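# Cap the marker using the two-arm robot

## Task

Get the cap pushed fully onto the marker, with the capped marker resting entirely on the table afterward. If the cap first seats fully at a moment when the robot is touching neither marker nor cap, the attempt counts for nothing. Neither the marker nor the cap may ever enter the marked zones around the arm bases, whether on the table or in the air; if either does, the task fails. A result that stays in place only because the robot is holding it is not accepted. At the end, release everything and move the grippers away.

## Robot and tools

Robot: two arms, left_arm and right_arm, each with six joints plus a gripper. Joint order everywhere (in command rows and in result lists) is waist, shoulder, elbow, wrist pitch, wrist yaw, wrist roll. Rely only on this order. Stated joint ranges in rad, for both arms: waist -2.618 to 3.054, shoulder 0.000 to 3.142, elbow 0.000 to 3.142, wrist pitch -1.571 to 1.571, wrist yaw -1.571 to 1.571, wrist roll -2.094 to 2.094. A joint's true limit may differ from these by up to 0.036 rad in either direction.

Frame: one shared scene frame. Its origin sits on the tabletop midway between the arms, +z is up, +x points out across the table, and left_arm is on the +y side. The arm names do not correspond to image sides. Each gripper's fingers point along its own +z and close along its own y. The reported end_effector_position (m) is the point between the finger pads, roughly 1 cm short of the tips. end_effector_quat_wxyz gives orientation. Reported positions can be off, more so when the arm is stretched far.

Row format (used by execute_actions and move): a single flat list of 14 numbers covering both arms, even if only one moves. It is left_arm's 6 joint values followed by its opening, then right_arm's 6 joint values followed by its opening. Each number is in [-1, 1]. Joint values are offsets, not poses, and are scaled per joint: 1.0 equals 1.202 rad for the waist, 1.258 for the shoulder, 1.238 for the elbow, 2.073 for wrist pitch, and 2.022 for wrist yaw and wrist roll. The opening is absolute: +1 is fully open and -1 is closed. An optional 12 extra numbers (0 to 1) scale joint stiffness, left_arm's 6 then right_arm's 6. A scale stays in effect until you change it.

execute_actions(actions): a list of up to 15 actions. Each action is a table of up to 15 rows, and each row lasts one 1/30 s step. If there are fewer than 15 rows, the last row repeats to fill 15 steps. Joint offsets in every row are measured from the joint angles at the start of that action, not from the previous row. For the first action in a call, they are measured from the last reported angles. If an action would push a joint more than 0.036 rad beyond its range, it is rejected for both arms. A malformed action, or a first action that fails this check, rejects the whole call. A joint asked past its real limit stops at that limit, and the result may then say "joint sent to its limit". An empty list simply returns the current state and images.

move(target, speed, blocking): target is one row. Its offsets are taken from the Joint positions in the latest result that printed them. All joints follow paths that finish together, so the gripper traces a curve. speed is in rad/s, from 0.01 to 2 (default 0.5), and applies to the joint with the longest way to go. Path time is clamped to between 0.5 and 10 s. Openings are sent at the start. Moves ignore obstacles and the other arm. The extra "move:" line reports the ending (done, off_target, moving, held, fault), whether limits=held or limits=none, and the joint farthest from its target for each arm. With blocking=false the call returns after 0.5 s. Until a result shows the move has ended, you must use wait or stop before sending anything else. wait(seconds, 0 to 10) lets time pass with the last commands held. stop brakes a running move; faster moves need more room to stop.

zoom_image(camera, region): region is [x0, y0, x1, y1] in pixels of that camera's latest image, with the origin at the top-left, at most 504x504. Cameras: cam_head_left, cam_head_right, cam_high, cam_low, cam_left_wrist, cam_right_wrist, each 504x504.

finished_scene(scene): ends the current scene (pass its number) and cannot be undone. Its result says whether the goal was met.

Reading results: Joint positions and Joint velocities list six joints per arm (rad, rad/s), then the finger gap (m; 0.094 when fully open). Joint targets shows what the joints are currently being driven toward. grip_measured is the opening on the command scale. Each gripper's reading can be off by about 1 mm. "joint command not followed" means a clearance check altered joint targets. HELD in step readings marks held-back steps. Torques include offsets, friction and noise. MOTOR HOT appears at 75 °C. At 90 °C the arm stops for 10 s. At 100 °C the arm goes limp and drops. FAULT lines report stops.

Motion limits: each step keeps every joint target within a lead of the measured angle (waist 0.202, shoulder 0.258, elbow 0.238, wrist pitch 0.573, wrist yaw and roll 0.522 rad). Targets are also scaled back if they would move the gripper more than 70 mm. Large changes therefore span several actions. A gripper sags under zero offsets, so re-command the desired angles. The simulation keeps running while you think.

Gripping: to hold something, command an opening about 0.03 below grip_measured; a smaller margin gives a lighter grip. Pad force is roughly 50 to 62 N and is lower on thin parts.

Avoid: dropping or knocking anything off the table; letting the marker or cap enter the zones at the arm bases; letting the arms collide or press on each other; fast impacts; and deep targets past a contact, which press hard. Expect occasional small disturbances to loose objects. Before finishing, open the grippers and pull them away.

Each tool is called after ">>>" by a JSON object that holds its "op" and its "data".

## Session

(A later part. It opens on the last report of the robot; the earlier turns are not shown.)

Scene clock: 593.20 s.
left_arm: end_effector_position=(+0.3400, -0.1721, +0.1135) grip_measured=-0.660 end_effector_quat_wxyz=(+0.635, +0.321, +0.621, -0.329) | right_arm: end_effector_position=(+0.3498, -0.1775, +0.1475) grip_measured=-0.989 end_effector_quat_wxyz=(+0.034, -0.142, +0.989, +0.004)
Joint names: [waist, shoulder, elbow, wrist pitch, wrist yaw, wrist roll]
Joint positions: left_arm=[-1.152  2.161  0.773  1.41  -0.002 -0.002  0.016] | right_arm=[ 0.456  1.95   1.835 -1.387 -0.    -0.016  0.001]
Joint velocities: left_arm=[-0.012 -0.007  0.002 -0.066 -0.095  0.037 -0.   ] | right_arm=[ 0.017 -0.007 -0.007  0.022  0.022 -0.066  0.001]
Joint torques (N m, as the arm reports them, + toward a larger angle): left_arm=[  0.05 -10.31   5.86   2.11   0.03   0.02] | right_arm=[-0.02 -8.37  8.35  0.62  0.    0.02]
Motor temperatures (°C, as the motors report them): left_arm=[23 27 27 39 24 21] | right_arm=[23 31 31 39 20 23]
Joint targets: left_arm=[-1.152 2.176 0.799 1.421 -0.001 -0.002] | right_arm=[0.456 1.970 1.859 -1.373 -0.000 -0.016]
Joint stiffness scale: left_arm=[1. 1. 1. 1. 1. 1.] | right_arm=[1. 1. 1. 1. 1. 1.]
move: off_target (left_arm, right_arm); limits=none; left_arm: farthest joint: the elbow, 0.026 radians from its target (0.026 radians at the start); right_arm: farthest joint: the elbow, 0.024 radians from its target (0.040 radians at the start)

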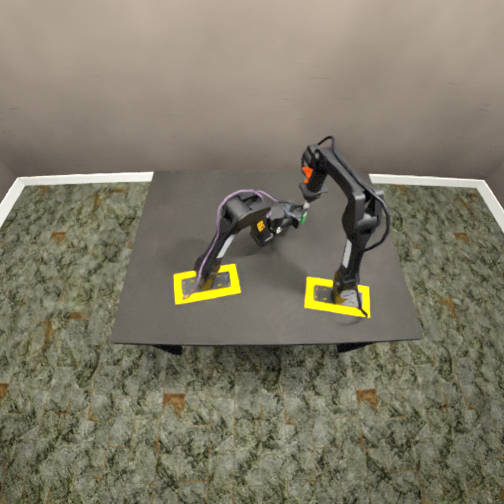

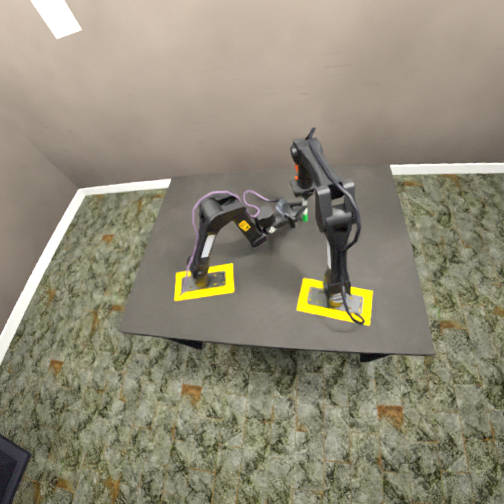

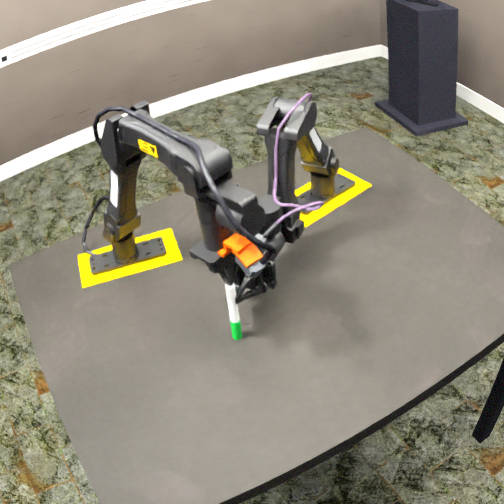

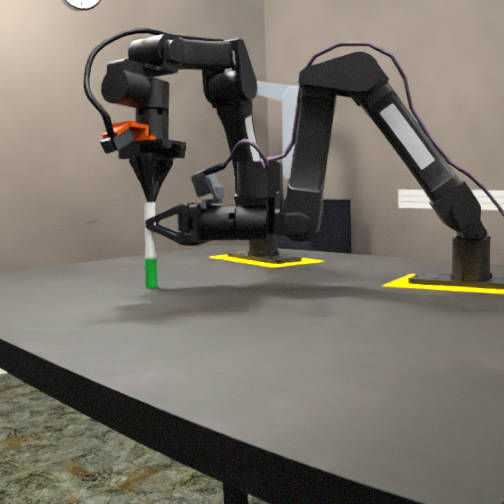

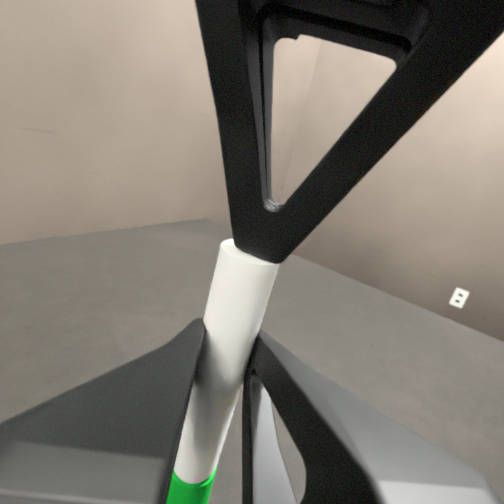

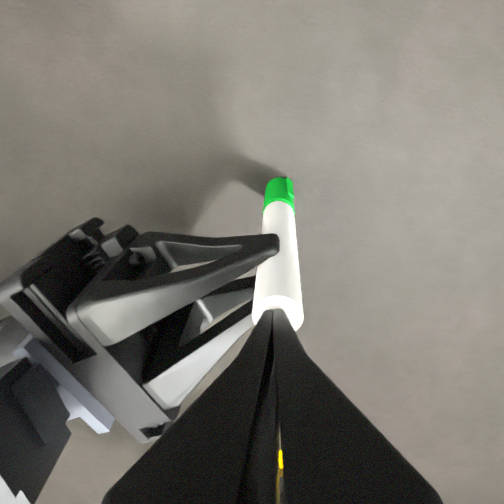

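>>> {"op": "move", "data": {"target": [0,0.012,0.021,0.004,0,0,-0.72,0,0.06,0.0,0.005,0,0,-1], "speed": 0.04}}

>>> {"op": "zoom_image", "data": {"camera": "cam_low", "region": [100,190,220,310]}}

Scene clock: 601.80 s.
left_arm: end_effector_position=(+0.3400, -0.1721, +0.1102) grip_measured=-0.660 end_effector_quat_wxyz=(+0.631, +0.322, +0.625, -0.328) | right_arm: end_effector_position=(+0.3496, -0.1777, +0.1430) grip_measured=-0.989 end_effector_quat_wxyz=(+0.027, -0.142, +0.989, +0.003)
Joint names: [waist, shoulder, elbow, wrist pitch, wrist yaw, wrist roll]
Joint positions: left_arm=[-1.152  2.163  0.773  1.401 -0.002 -0.002  0.016] | right_arm=[ 0.456  1.963  1.836 -1.39   0.001 -0.016  0.   ]
Joint velocities: left_arm=[-0.002  0.002 -0.017 -0.051  0.007 -0.022 -0.001] | right_arm=[-0.007  0.022 -0.007 -0.022  0.037 -0.007 -0.001]
Joint torques (N m, as the arm reports them, + toward a larger angle): left_arm=[  0.09 -10.48   5.91   2.18   0.02   0.04] | right_arm=[ 0.   -4.3   6.47  0.61 -0.01  0.02]
Motor temperatures (°C, as the motors report them): left_arm=[23 27 27 39 24 21] | right_arm=[23 30 31 38 20 23]
Joint targets: left_arm=[-1.152 2.176 0.799 1.419 -0.002 -0.002] | right_arm=[0.456 2.025 1.835 -1.376 -0.000 -0.016]
Joint stiffness scale: left_arm=[1. 1. 1. 1. 1. 1.] | right_arm=[1. 1. 1. 1. 1. 1.]
move: off_target (left_arm, right_arm); limits=none; left_arm: farthest joint: the elbow, 0.026 radians from its target (0.026 radians at the start); right_arm: farthest joint: the shoulder, 0.062 radians from its target (0.076 radians at the start)

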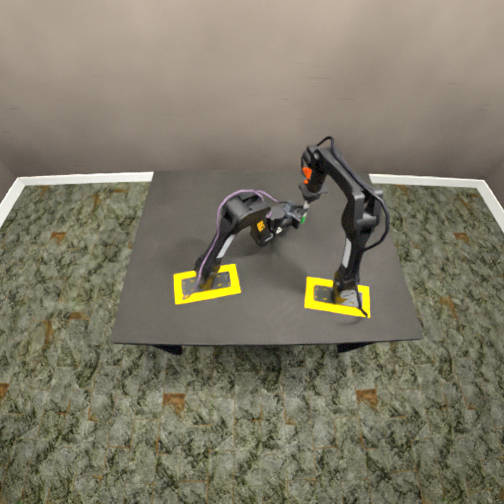

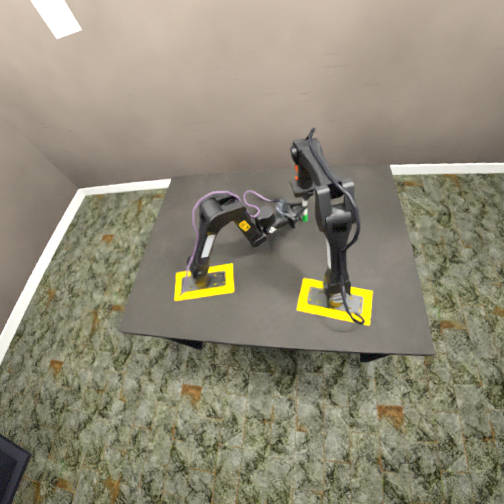

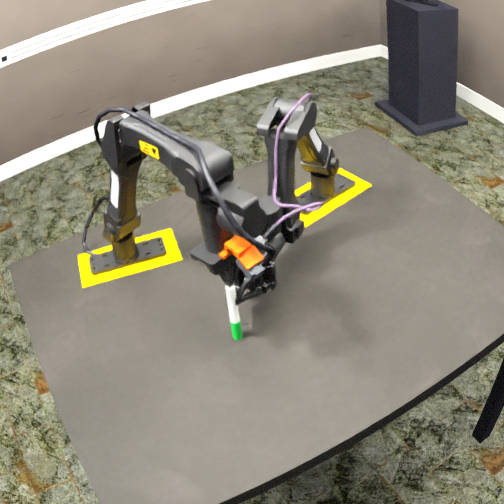

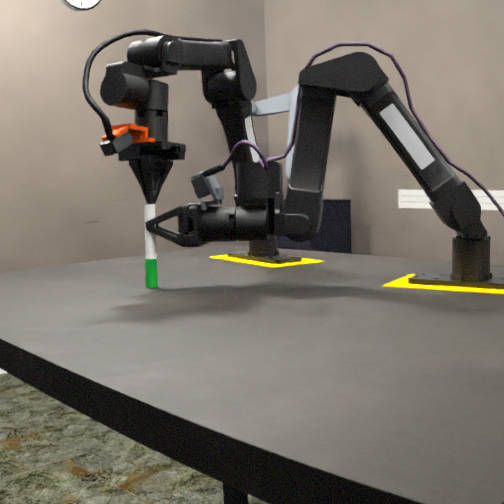

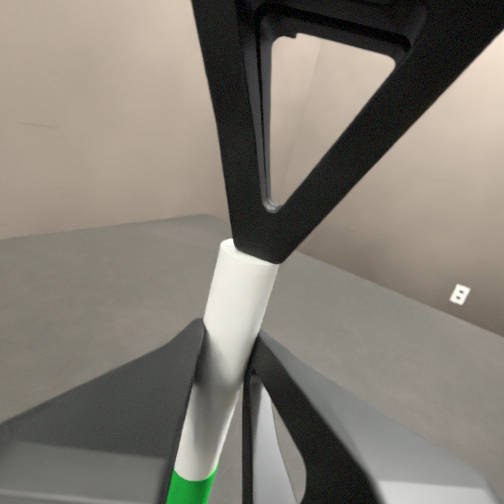

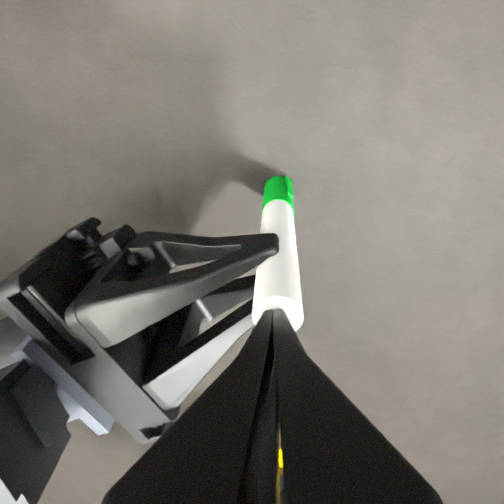

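Region (100, 190, 220, 310) of cam_low's 504x504 image, scaled by 4.200, with more detail than that image has.

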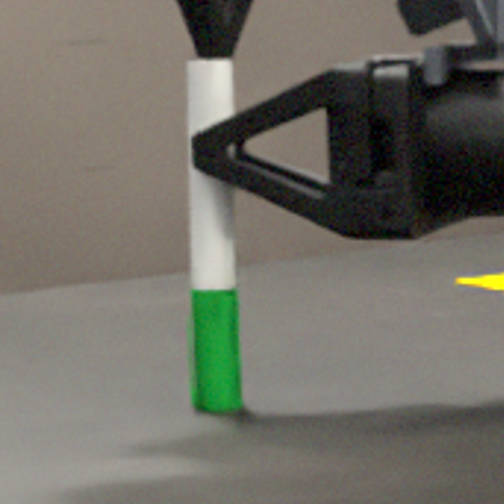

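>>> {"op": "move", "data": {"target": [0,0.010,0.021,0.006,0,0,-0.72,0,0.095,-0.015,0.005,0,0,-1], "speed": 0.05}}

>>> {"op": "zoom_image", "data": {"camera": "cam_low", "region": [120,230,190,300]}}

>>> {"op": "zoom_image", "data": {"camera": "cam_high", "region": [200,280,280,360]}}

Scene clock: 611.20 s.
left_arm: end_effector_position=(+0.3400, -0.1721, +0.1102) grip_measured=-0.660 end_effector_quat_wxyz=(+0.631, +0.322, +0.625, -0.328) | right_arm: end_effector_position=(+0.3496, -0.1777, +0.1412) grip_measured=-0.989 end_effector_quat_wxyz=(+0.018, -0.142, +0.990, +0.002)
Joint names: [waist, shoulder, elbow, wrist pitch, wrist yaw, wrist roll]
Joint positions: left_arm=[-1.152  2.163  0.773  1.401 -0.002 -0.004  0.016] | right_arm=[ 0.456  1.982  1.857 -1.41   0.001 -0.016  0.   ]
Joint velocities: left_arm=[ 0.007 -0.012 -0.007  0.037  0.007  0.007 -0.002] | right_arm=[-0.007 -0.017 -0.007 -0.022  0.022 -0.007 -0.   ]
Joint torques (N m, as the arm reports them, + toward a larger angle): left_arm=[  0.03 -10.53   5.94   2.15   0.02   0.05] | right_arm=[ 0.   -0.54  3.75  0.74  0.    0.02]
Motor temperatures (°C, as the motors report them): left_arm=[23 27 27 40 24 21] | right_arm=[23 29 31 37 20 23]
Joint targets: left_arm=[-1.152 2.176 0.799 1.413 -0.002 -0.002] | right_arm=[0.456 2.083 1.818 -1.380 0.001 -0.016]
Joint stiffness scale: left_arm=[1. 1. 1. 1. 1. 1.] | right_arm=[1. 1. 1. 1. 1. 1.]
move: off_target (left_arm, right_arm); limits=none; left_arm: farthest joint: the elbow, 0.026 radians from its target (0.026 radians at the start); right_arm: farthest joint: the shoulder, 0.101 radians from its target (0.119 radians at the start)

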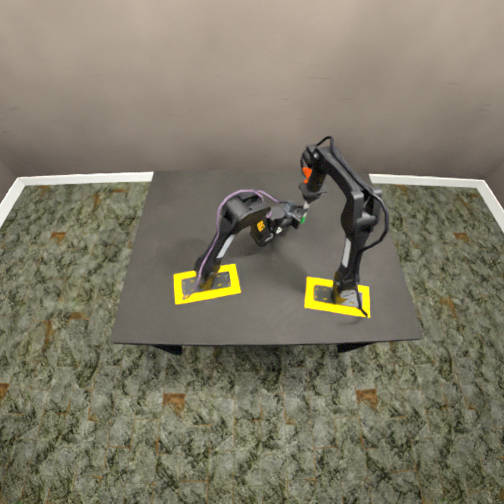

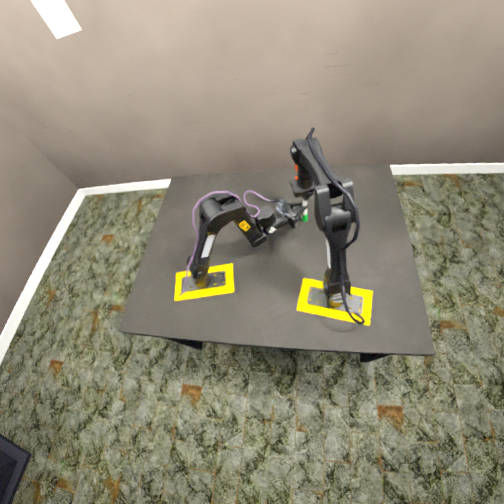

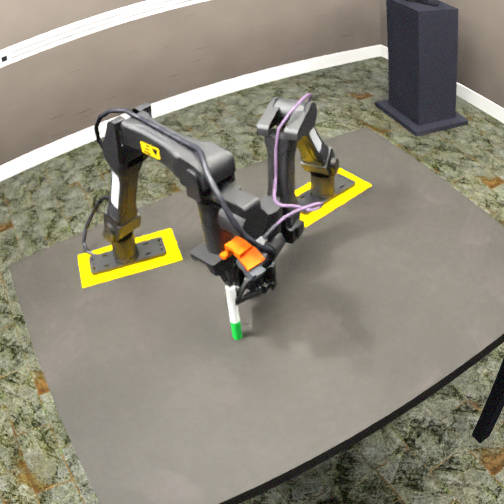

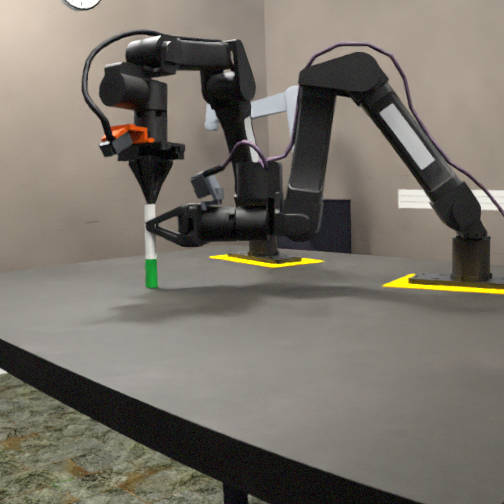

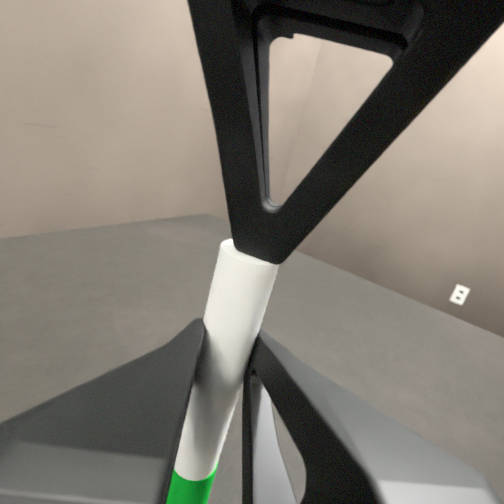

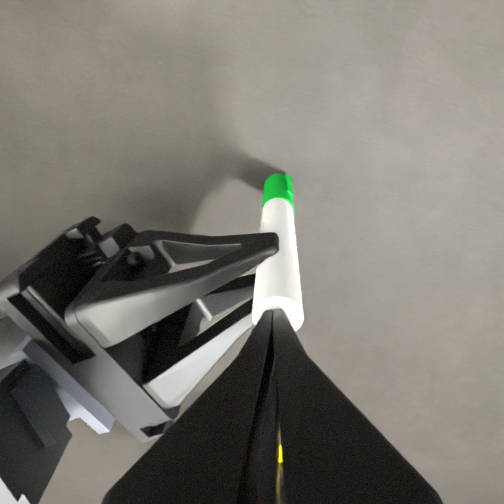

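Region (120, 230, 190, 300) of cam_low's 504x504 image, scaled by 7.200, with more detail than that image has.

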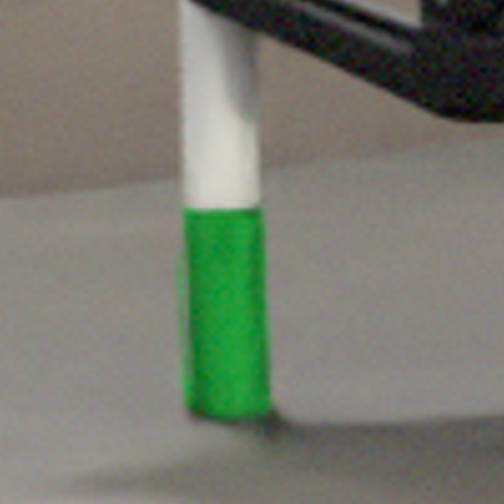

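Region (200, 280, 280, 360) of cam_high's 504x504 image, scaled by 6.300, with more detail than that image has.

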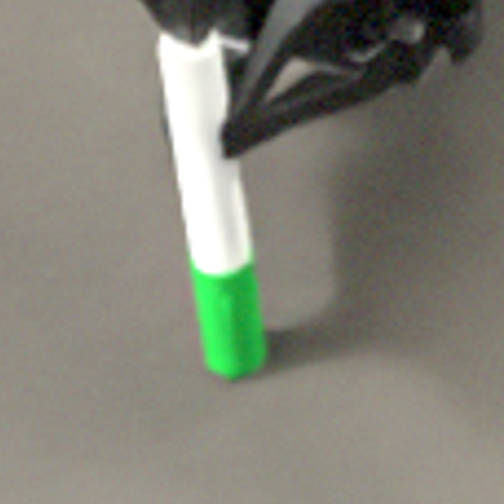

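>>> {"op": "move", "data": {"target": [0,0.010,0.021,0.006,0,0,-0.72,0,-0.12,0,0,0,0,-1], "speed": 0.2}}

>>> {"op": "move", "data": {"target": [0,0.010,0.021,0.006,0,0,-0.72,-0.6,-0.35,-0.5,0.1,0,0,-1], "speed": 0.7}}

>>> {"op": "move", "data": {"target": [0,-0.2,0.79,-0.59,0,0,-0.72,0,0,0.02,0,0,0,-1], "speed": 0.5}}

Scene clock: 627.33 s.
left_arm: end_effector_position=(+0.3400, -0.1721, +0.1116) grip_measured=-0.660 end_effector_quat_wxyz=(+0.633, +0.321, +0.623, -0.329) | right_arm: end_effector_position=(+0.3444, -0.1791, +0.1868) grip_measured=-0.989 end_effector_quat_wxyz=(+0.079, -0.142, +0.987, +0.010)
Joint names: [waist, shoulder, elbow, wrist pitch, wrist yaw, wrist roll]
Joint positions: left_arm=[-1.152  2.163  0.773  1.407 -0.002 -0.004  0.016] | right_arm=[ 0.456  1.858  1.86  -1.412  0.001 -0.016  0.   ]
Joint velocities: left_arm=[ 0.002  0.007 -0.002  0.007 -0.007 -0.022  0.   ] | right_arm=[ 0.002 -0.017  0.002  0.007  0.007  0.007 -0.   ]
Joint torques (N m, as the arm reports them, + toward a larger angle): left_arm=[ -0.01 -10.55   5.89   2.1    0.01   0.02] | right_arm=[ -0.01 -12.28   6.5    0.69   0.     0.02]
Motor temperatures (°C, as the motors report them): left_arm=[23 28 27 40 24 21] | right_arm=[23 29 30 37 20 23]
Joint targets: left_arm=[-1.152 2.176 0.799 1.413 -0.002 -0.004] | right_arm=[0.456 1.831 1.857 -1.410 0.001 -0.016]
Joint stiffness scale: left_arm=[1. 1. 1. 1. 1. 1.] | right_arm=[1. 1. 1. 1. 1. 1.]
move: off_target (left_arm, right_arm); limits=none; left_arm: farthest joint: the elbow, 0.026 radians from its target (0.026 radians at the start); right_arm: farthest joint: the shoulder, 0.027 radians from its target (0.151 radians at the start)

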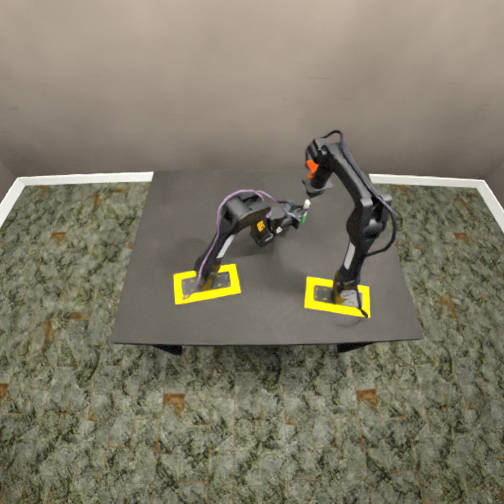

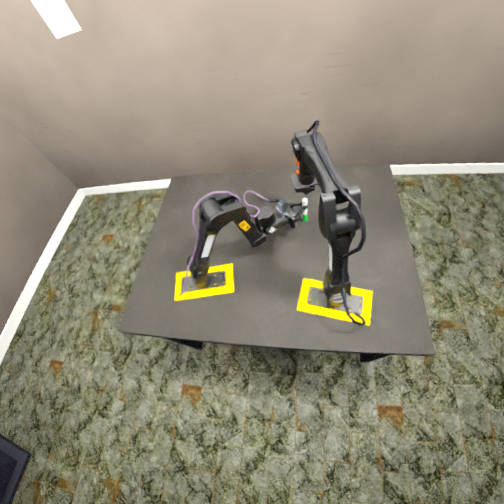

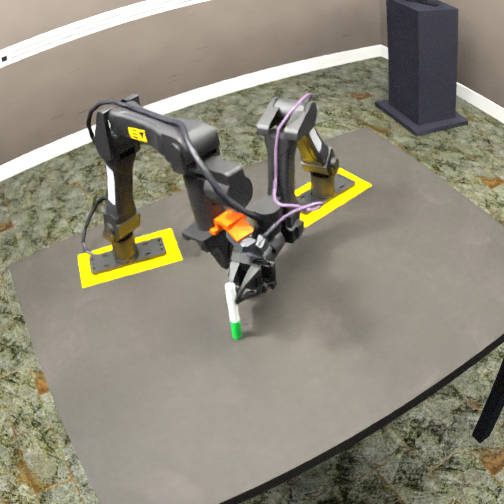

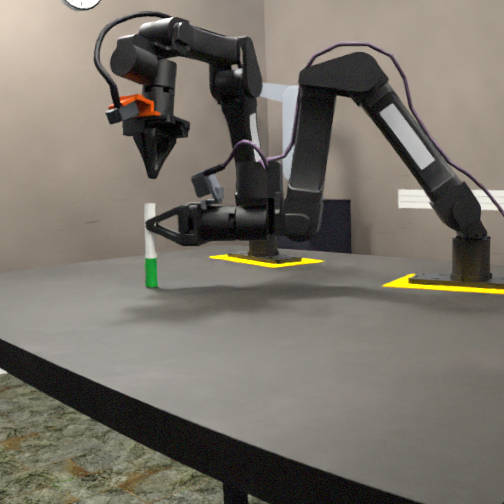

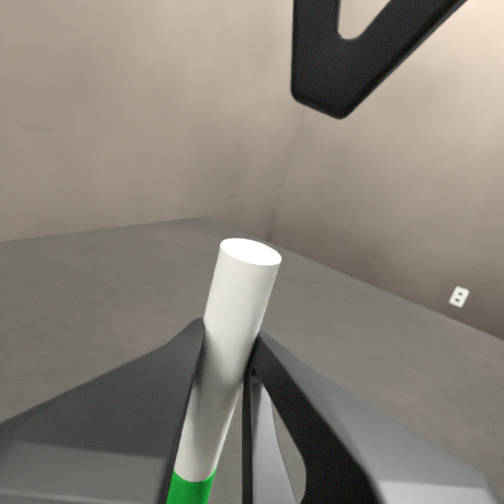

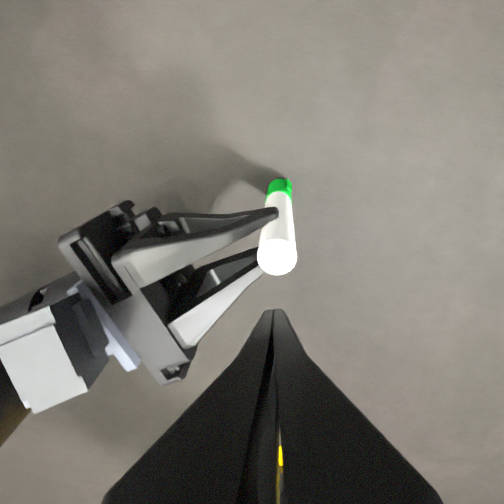

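Scene clock: 629.10 s.
left_arm: end_effector_position=(+0.3399, -0.1721, +0.1131) grip_measured=-0.660 end_effector_quat_wxyz=(+0.634, +0.320, +0.621, -0.330) | right_arm: end_effector_position=(+0.2280, -0.3987, +0.1445) grip_measured=-0.989 end_effector_quat_wxyz=(+0.071, +0.212, +0.975, -0.017)
Joint names: [waist, shoulder, elbow, wrist pitch, wrist yaw, wrist roll]
Joint positions: left_arm=[-1.152  2.163  0.773  1.412 -0.002 -0.004  0.016] | right_arm=[-0.258  1.447  1.245 -1.224  0.001 -0.016  0.   ]
Joint velocities: left_arm=[-0.022  0.002 -0.007  0.037 -0.037  0.022 -0.001] | right_arm=[ 0.012 -0.042  0.012  0.051  0.037 -0.051 -0.   ]
Joint torques (N m, as the arm reports them, + toward a larger angle): left_arm=[  0.06 -10.6    5.92   2.1    0.     0.04] | right_arm=[-0.6  -8.23  6.44  0.88 -0.01  0.02]
Motor temperatures (°C, as the motors report them): left_arm=[23 28 27 40 24 21] | right_arm=[23 29 30 37 20 23]
Joint targets: left_arm=[-1.152 2.176 0.799 1.419 -0.002 -0.004] | right_arm=[-0.265 1.418 1.241 -1.204 0.001 -0.016]
Joint stiffness scale: left_arm=[1. 1. 1. 1. 1. 1.] | right_arm=[1. 1. 1. 1. 1. 1.]
move: off_target (left_arm, right_arm); limits=none; left_arm: farthest joint: the elbow, 0.026 radians from its target (0.026 radians at the start); right_arm: farthest joint: the shoulder, 0.029 radians from its target (0.441 radians at the start)

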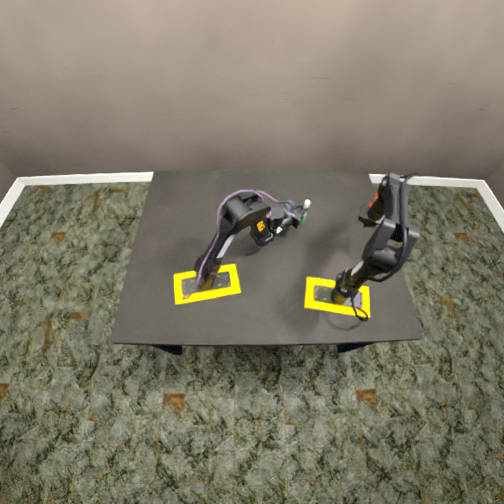

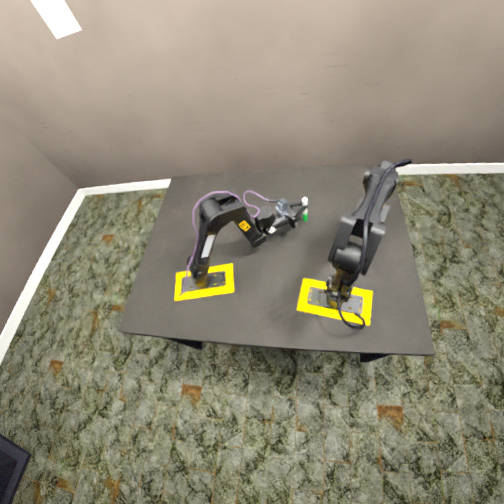

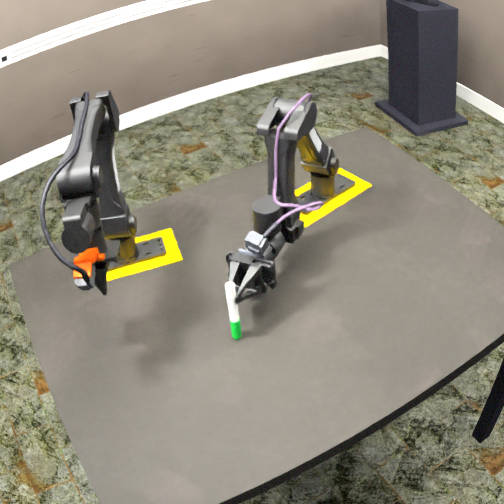

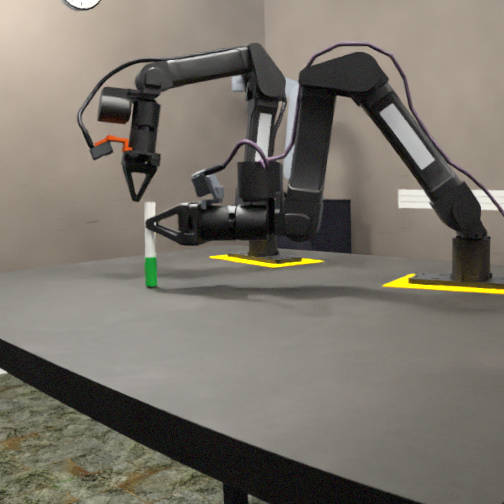

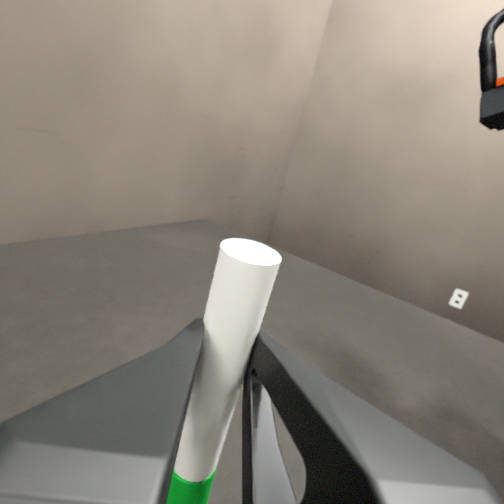

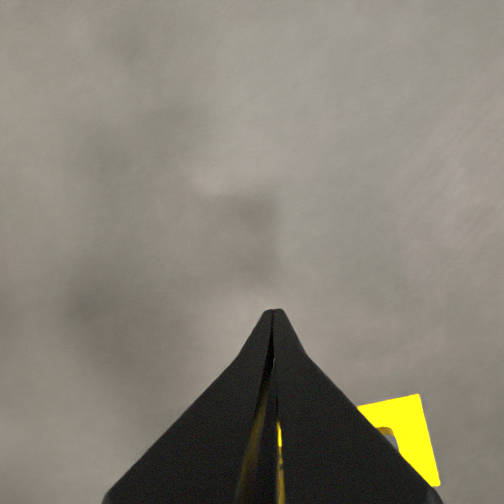

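Scene clock: 632.37 s.
left_arm: end_effector_position=(+0.3925, -0.2467, +0.3870) grip_measured=-0.660 end_effector_quat_wxyz=(+0.636, +0.319, +0.619, -0.331) | right_arm: end_effector_position=(+0.2280, -0.3987, +0.1445) grip_measured=-0.989 end_effector_quat_wxyz=(+0.071, +0.212, +0.975, -0.017)
Joint names: [waist, shoulder, elbow, wrist pitch, wrist yaw, wrist roll]
Joint positions: left_arm=[-1.152  1.918  1.73   0.218 -0.002 -0.004  0.016] | right_arm=[-0.258  1.447  1.245 -1.224  0.001 -0.016  0.   ]
Joint velocities: left_arm=[ 0.007 -0.012 -0.002 -0.081  0.037 -0.022 -0.001] | right_arm=[ 0.007  0.022 -0.017  0.007 -0.051  0.066  0.   ]
Joint torques (N m, as the arm reports them, + toward a larger angle): left_arm=[  0.13 -13.98   8.7    1.79   0.01   0.03] | right_arm=[ 0.   -5.39  8.6   0.63  0.    0.02]
Motor temperatures (°C, as the motors report them): left_arm=[23 28 28 40 24 21] | right_arm=[23 29 30 36 20 23]
Joint targets: left_arm=[-1.152 1.911 1.751 0.190 -0.002 -0.004] | right_arm=[-0.258 1.447 1.270 -1.224 0.001 -0.016]
Joint stiffness scale: left_arm=[1. 1. 1. 1. 1. 1.] | right_arm=[1. 1. 1. 1. 1. 1.]
move: off_target (left_arm, right_arm); limits=none; left_arm: farthest joint: the wrist pitch, 0.029 radians from its target (1.223 radians at the start); right_arm: farthest joint: the elbow, 0.024 radians from its target (0.024 radians at the start)

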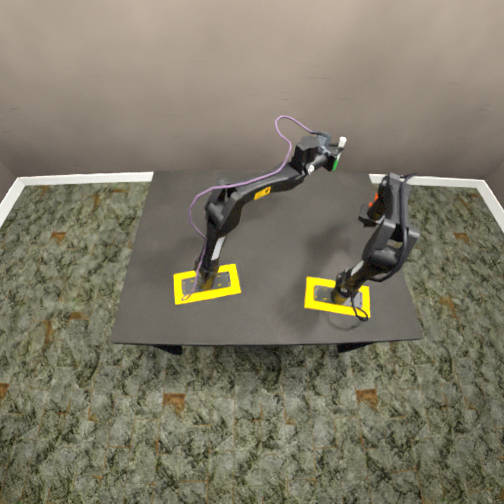

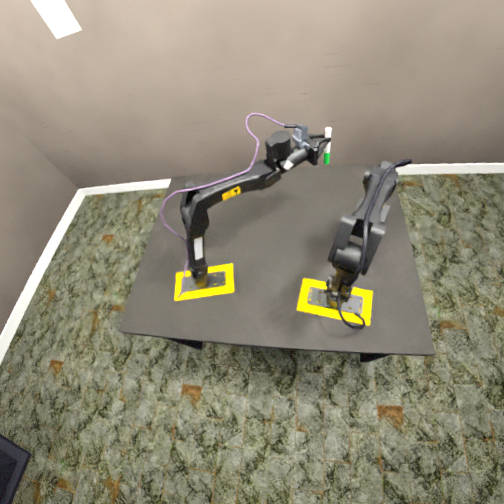

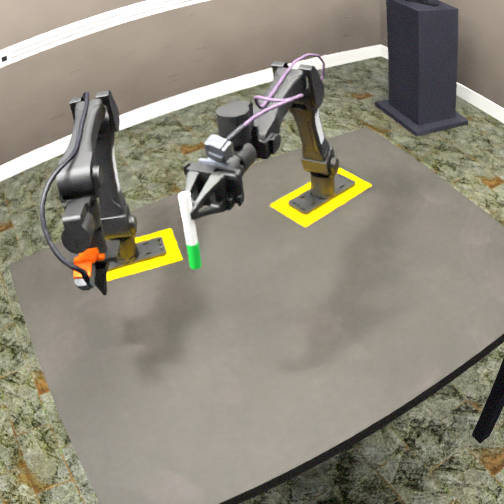

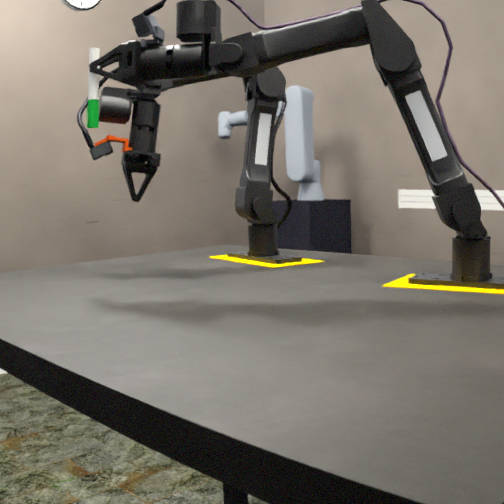

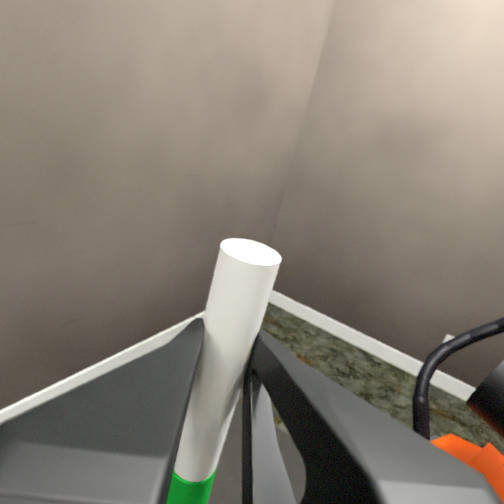

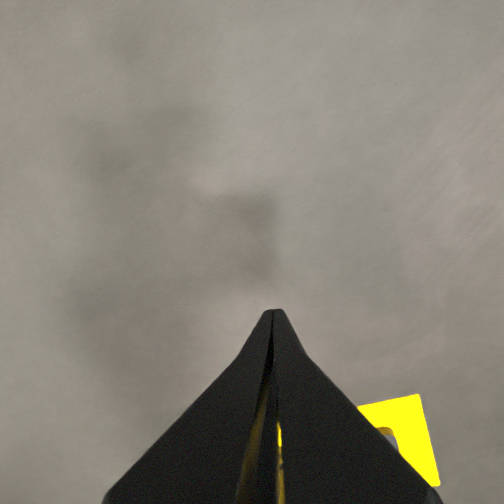

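>>> {"op": "move", "data": {"target": [0.125,0,0.02,-0.777,0,0,-0.72,0,0,0.02,0,0,0,-1], "speed": 0.7}}

>>> {"op": "move", "data": {"target": [0,0.035,-0.27,0.21,0,0,-0.72,0,0,0.02,0,0,0,-1], "speed": 0.3}}

Scene clock: 642.80 s.
left_arm: end_effector_position=(+0.2907, -0.0125, +0.1314) grip_measured=-0.660 end_effector_quat_wxyz=(+0.005, +0.395, +0.919, -0.001) | right_arm: end_effector_position=(+0.2280, -0.3987, +0.1445) grip_measured=-0.989 end_effector_quat_wxyz=(+0.071, +0.212, +0.975, -0.017)
Joint names: [waist, shoulder, elbow, wrist pitch, wrist yaw, wrist roll]
Joint positions: left_arm=[-1.01   1.918  1.73  -1.372 -0.002 -0.004  0.016] | right_arm=[-0.258  1.447  1.245 -1.224  0.001 -0.016  0.   ]
Joint velocities: left_arm=[ 0.007 -0.007 -0.012  0.051 -0.007 -0.037  0.002] | right_arm=[-0.012 -0.012 -0.002  0.007  0.051 -0.037  0.   ]
Joint torques (N m, as the arm reports them, + toward a larger angle): left_arm=[  0.8  -11.47   7.57   0.3    0.01   0.03] | right_arm=[-0.01 -5.38  8.59  0.62  0.    0.02]
Motor temperatures (°C, as the motors report them): left_arm=[23 29 28 39 24 21] | right_arm=[23 29 30 36 20 23]
Joint targets: left_arm=[-1.002 1.918 1.755 -1.393 -0.002 -0.004] | right_arm=[-0.258 1.447 1.270 -1.224 0.001 -0.016]
Joint stiffness scale: left_arm=[1. 1. 1. 1. 1. 1.] | right_arm=[1. 1. 1. 1. 1. 1.]
move: off_target (left_arm, right_arm); limits=none; left_arm: farthest joint: the elbow, 0.025 radians from its target (0.025 radians at the start); right_arm: farthest joint: the elbow, 0.024 radians from its target (0.024 radians at the start)

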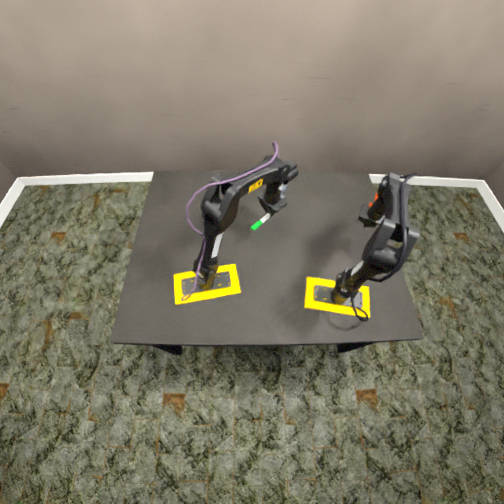

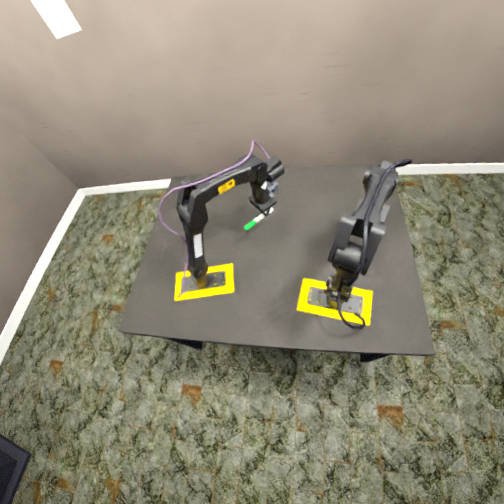

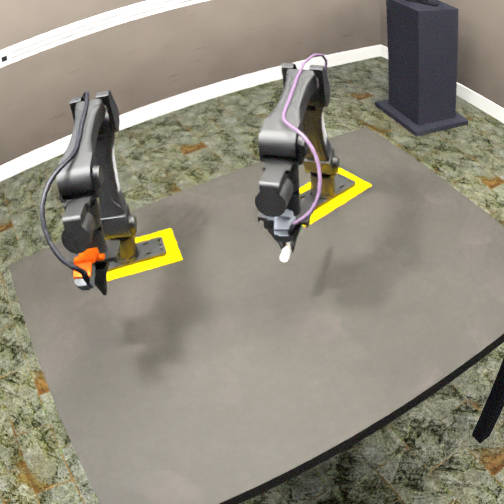

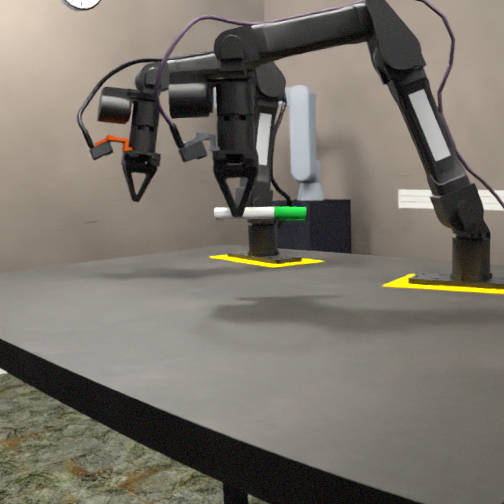

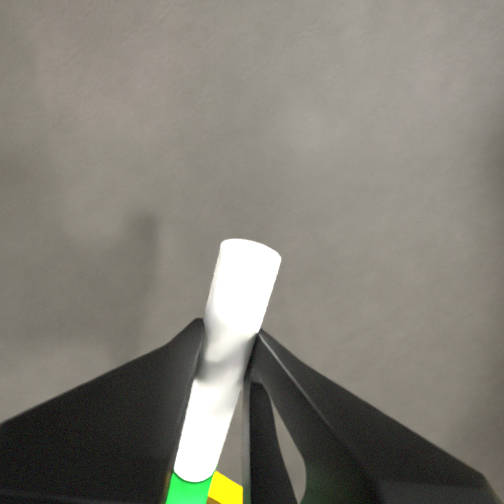

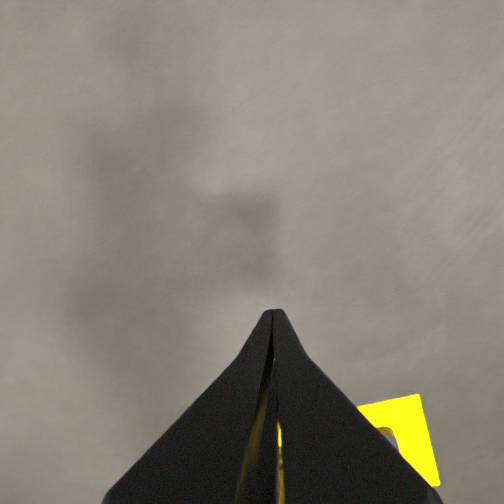

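Scene clock: 644.93 s.
left_arm: end_effector_position=(+0.3013, -0.0237, +0.0419) grip_measured=-0.660 end_effector_quat_wxyz=(+0.038, +0.394, +0.918, -0.015) | right_arm: end_effector_position=(+0.2280, -0.3987, +0.1445) grip_measured=-0.989 end_effector_quat_wxyz=(+0.071, +0.212, +0.975, -0.017)
Joint names: [waist, shoulder, elbow, wrist pitch, wrist yaw, wrist roll]
Joint positions: left_arm=[-1.01   1.952  1.414 -0.951 -0.002 -0.004  0.016] | right_arm=[-0.258  1.447  1.245 -1.224  0.001 -0.016  0.   ]
Joint velocities: left_arm=[-0.007 -0.002 -0.002 -0.051  0.022  0.007  0.   ] | right_arm=[ 0.002  0.002  0.012  0.022 -0.037 -0.007  0.   ]
Joint torques (N m, as the arm reports them, + toward a larger angle): left_arm=[  0.01 -10.73   4.43   0.74   0.     0.03] | right_arm=[-0.01 -5.38  8.58  0.63  0.    0.02]
Motor temperatures (°C, as the motors report them): left_arm=[23 29 28 38 24 21] | right_arm=[23 29 30 35 20 23]
Joint targets: left_arm=[-1.010 1.962 1.396 -0.937 -0.002 -0.004] | right_arm=[-0.258 1.447 1.270 -1.224 0.001 -0.016]
Joint stiffness scale: left_arm=[1. 1. 1. 1. 1. 1.] | right_arm=[1. 1. 1. 1. 1. 1.]
move: off_target (right_arm); limits=none; left_arm: farthest joint: the elbow, 0.018 radians from its target (0.334 radians at the start); right_arm: farthest joint: the elbow, 0.024 radians from its target (0.024 radians at the start)

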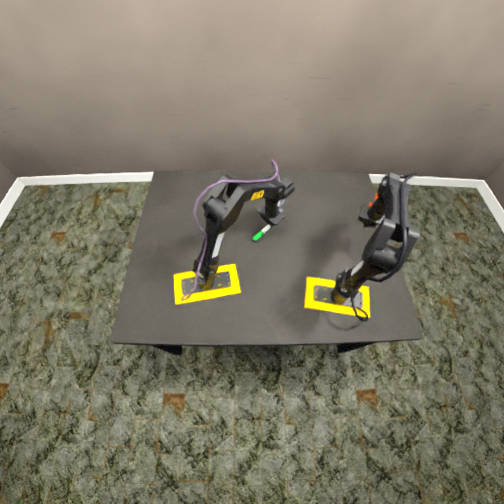

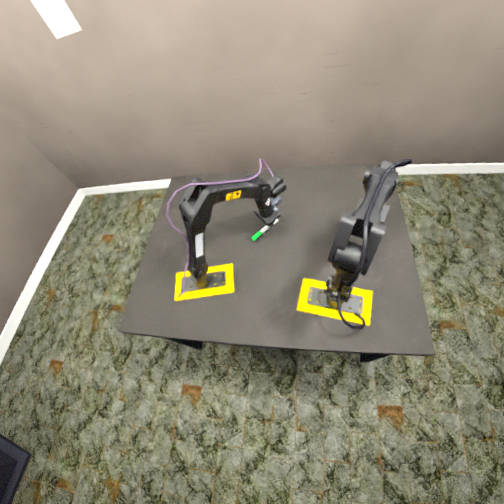

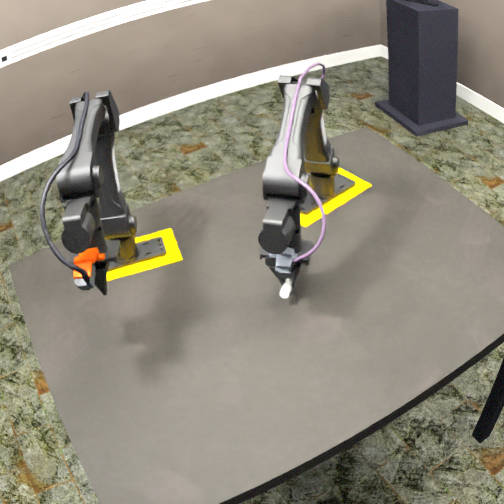

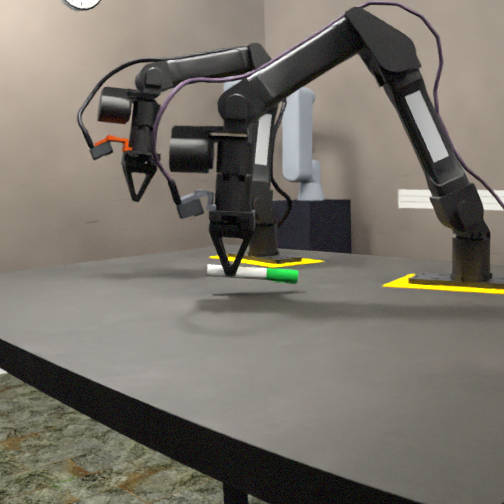

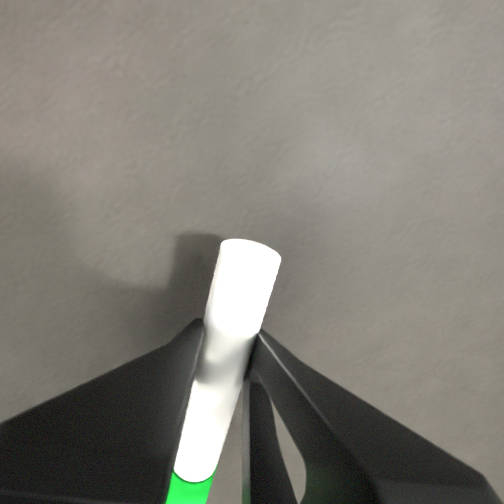

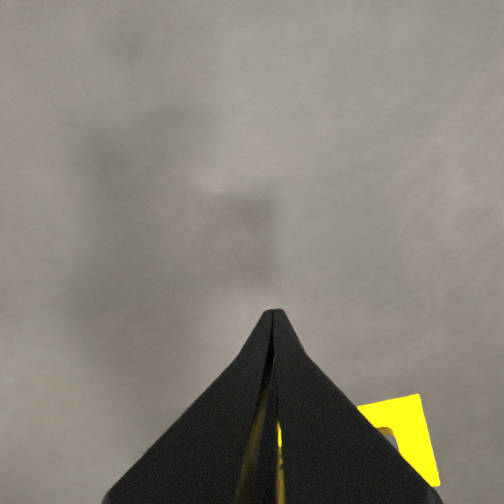

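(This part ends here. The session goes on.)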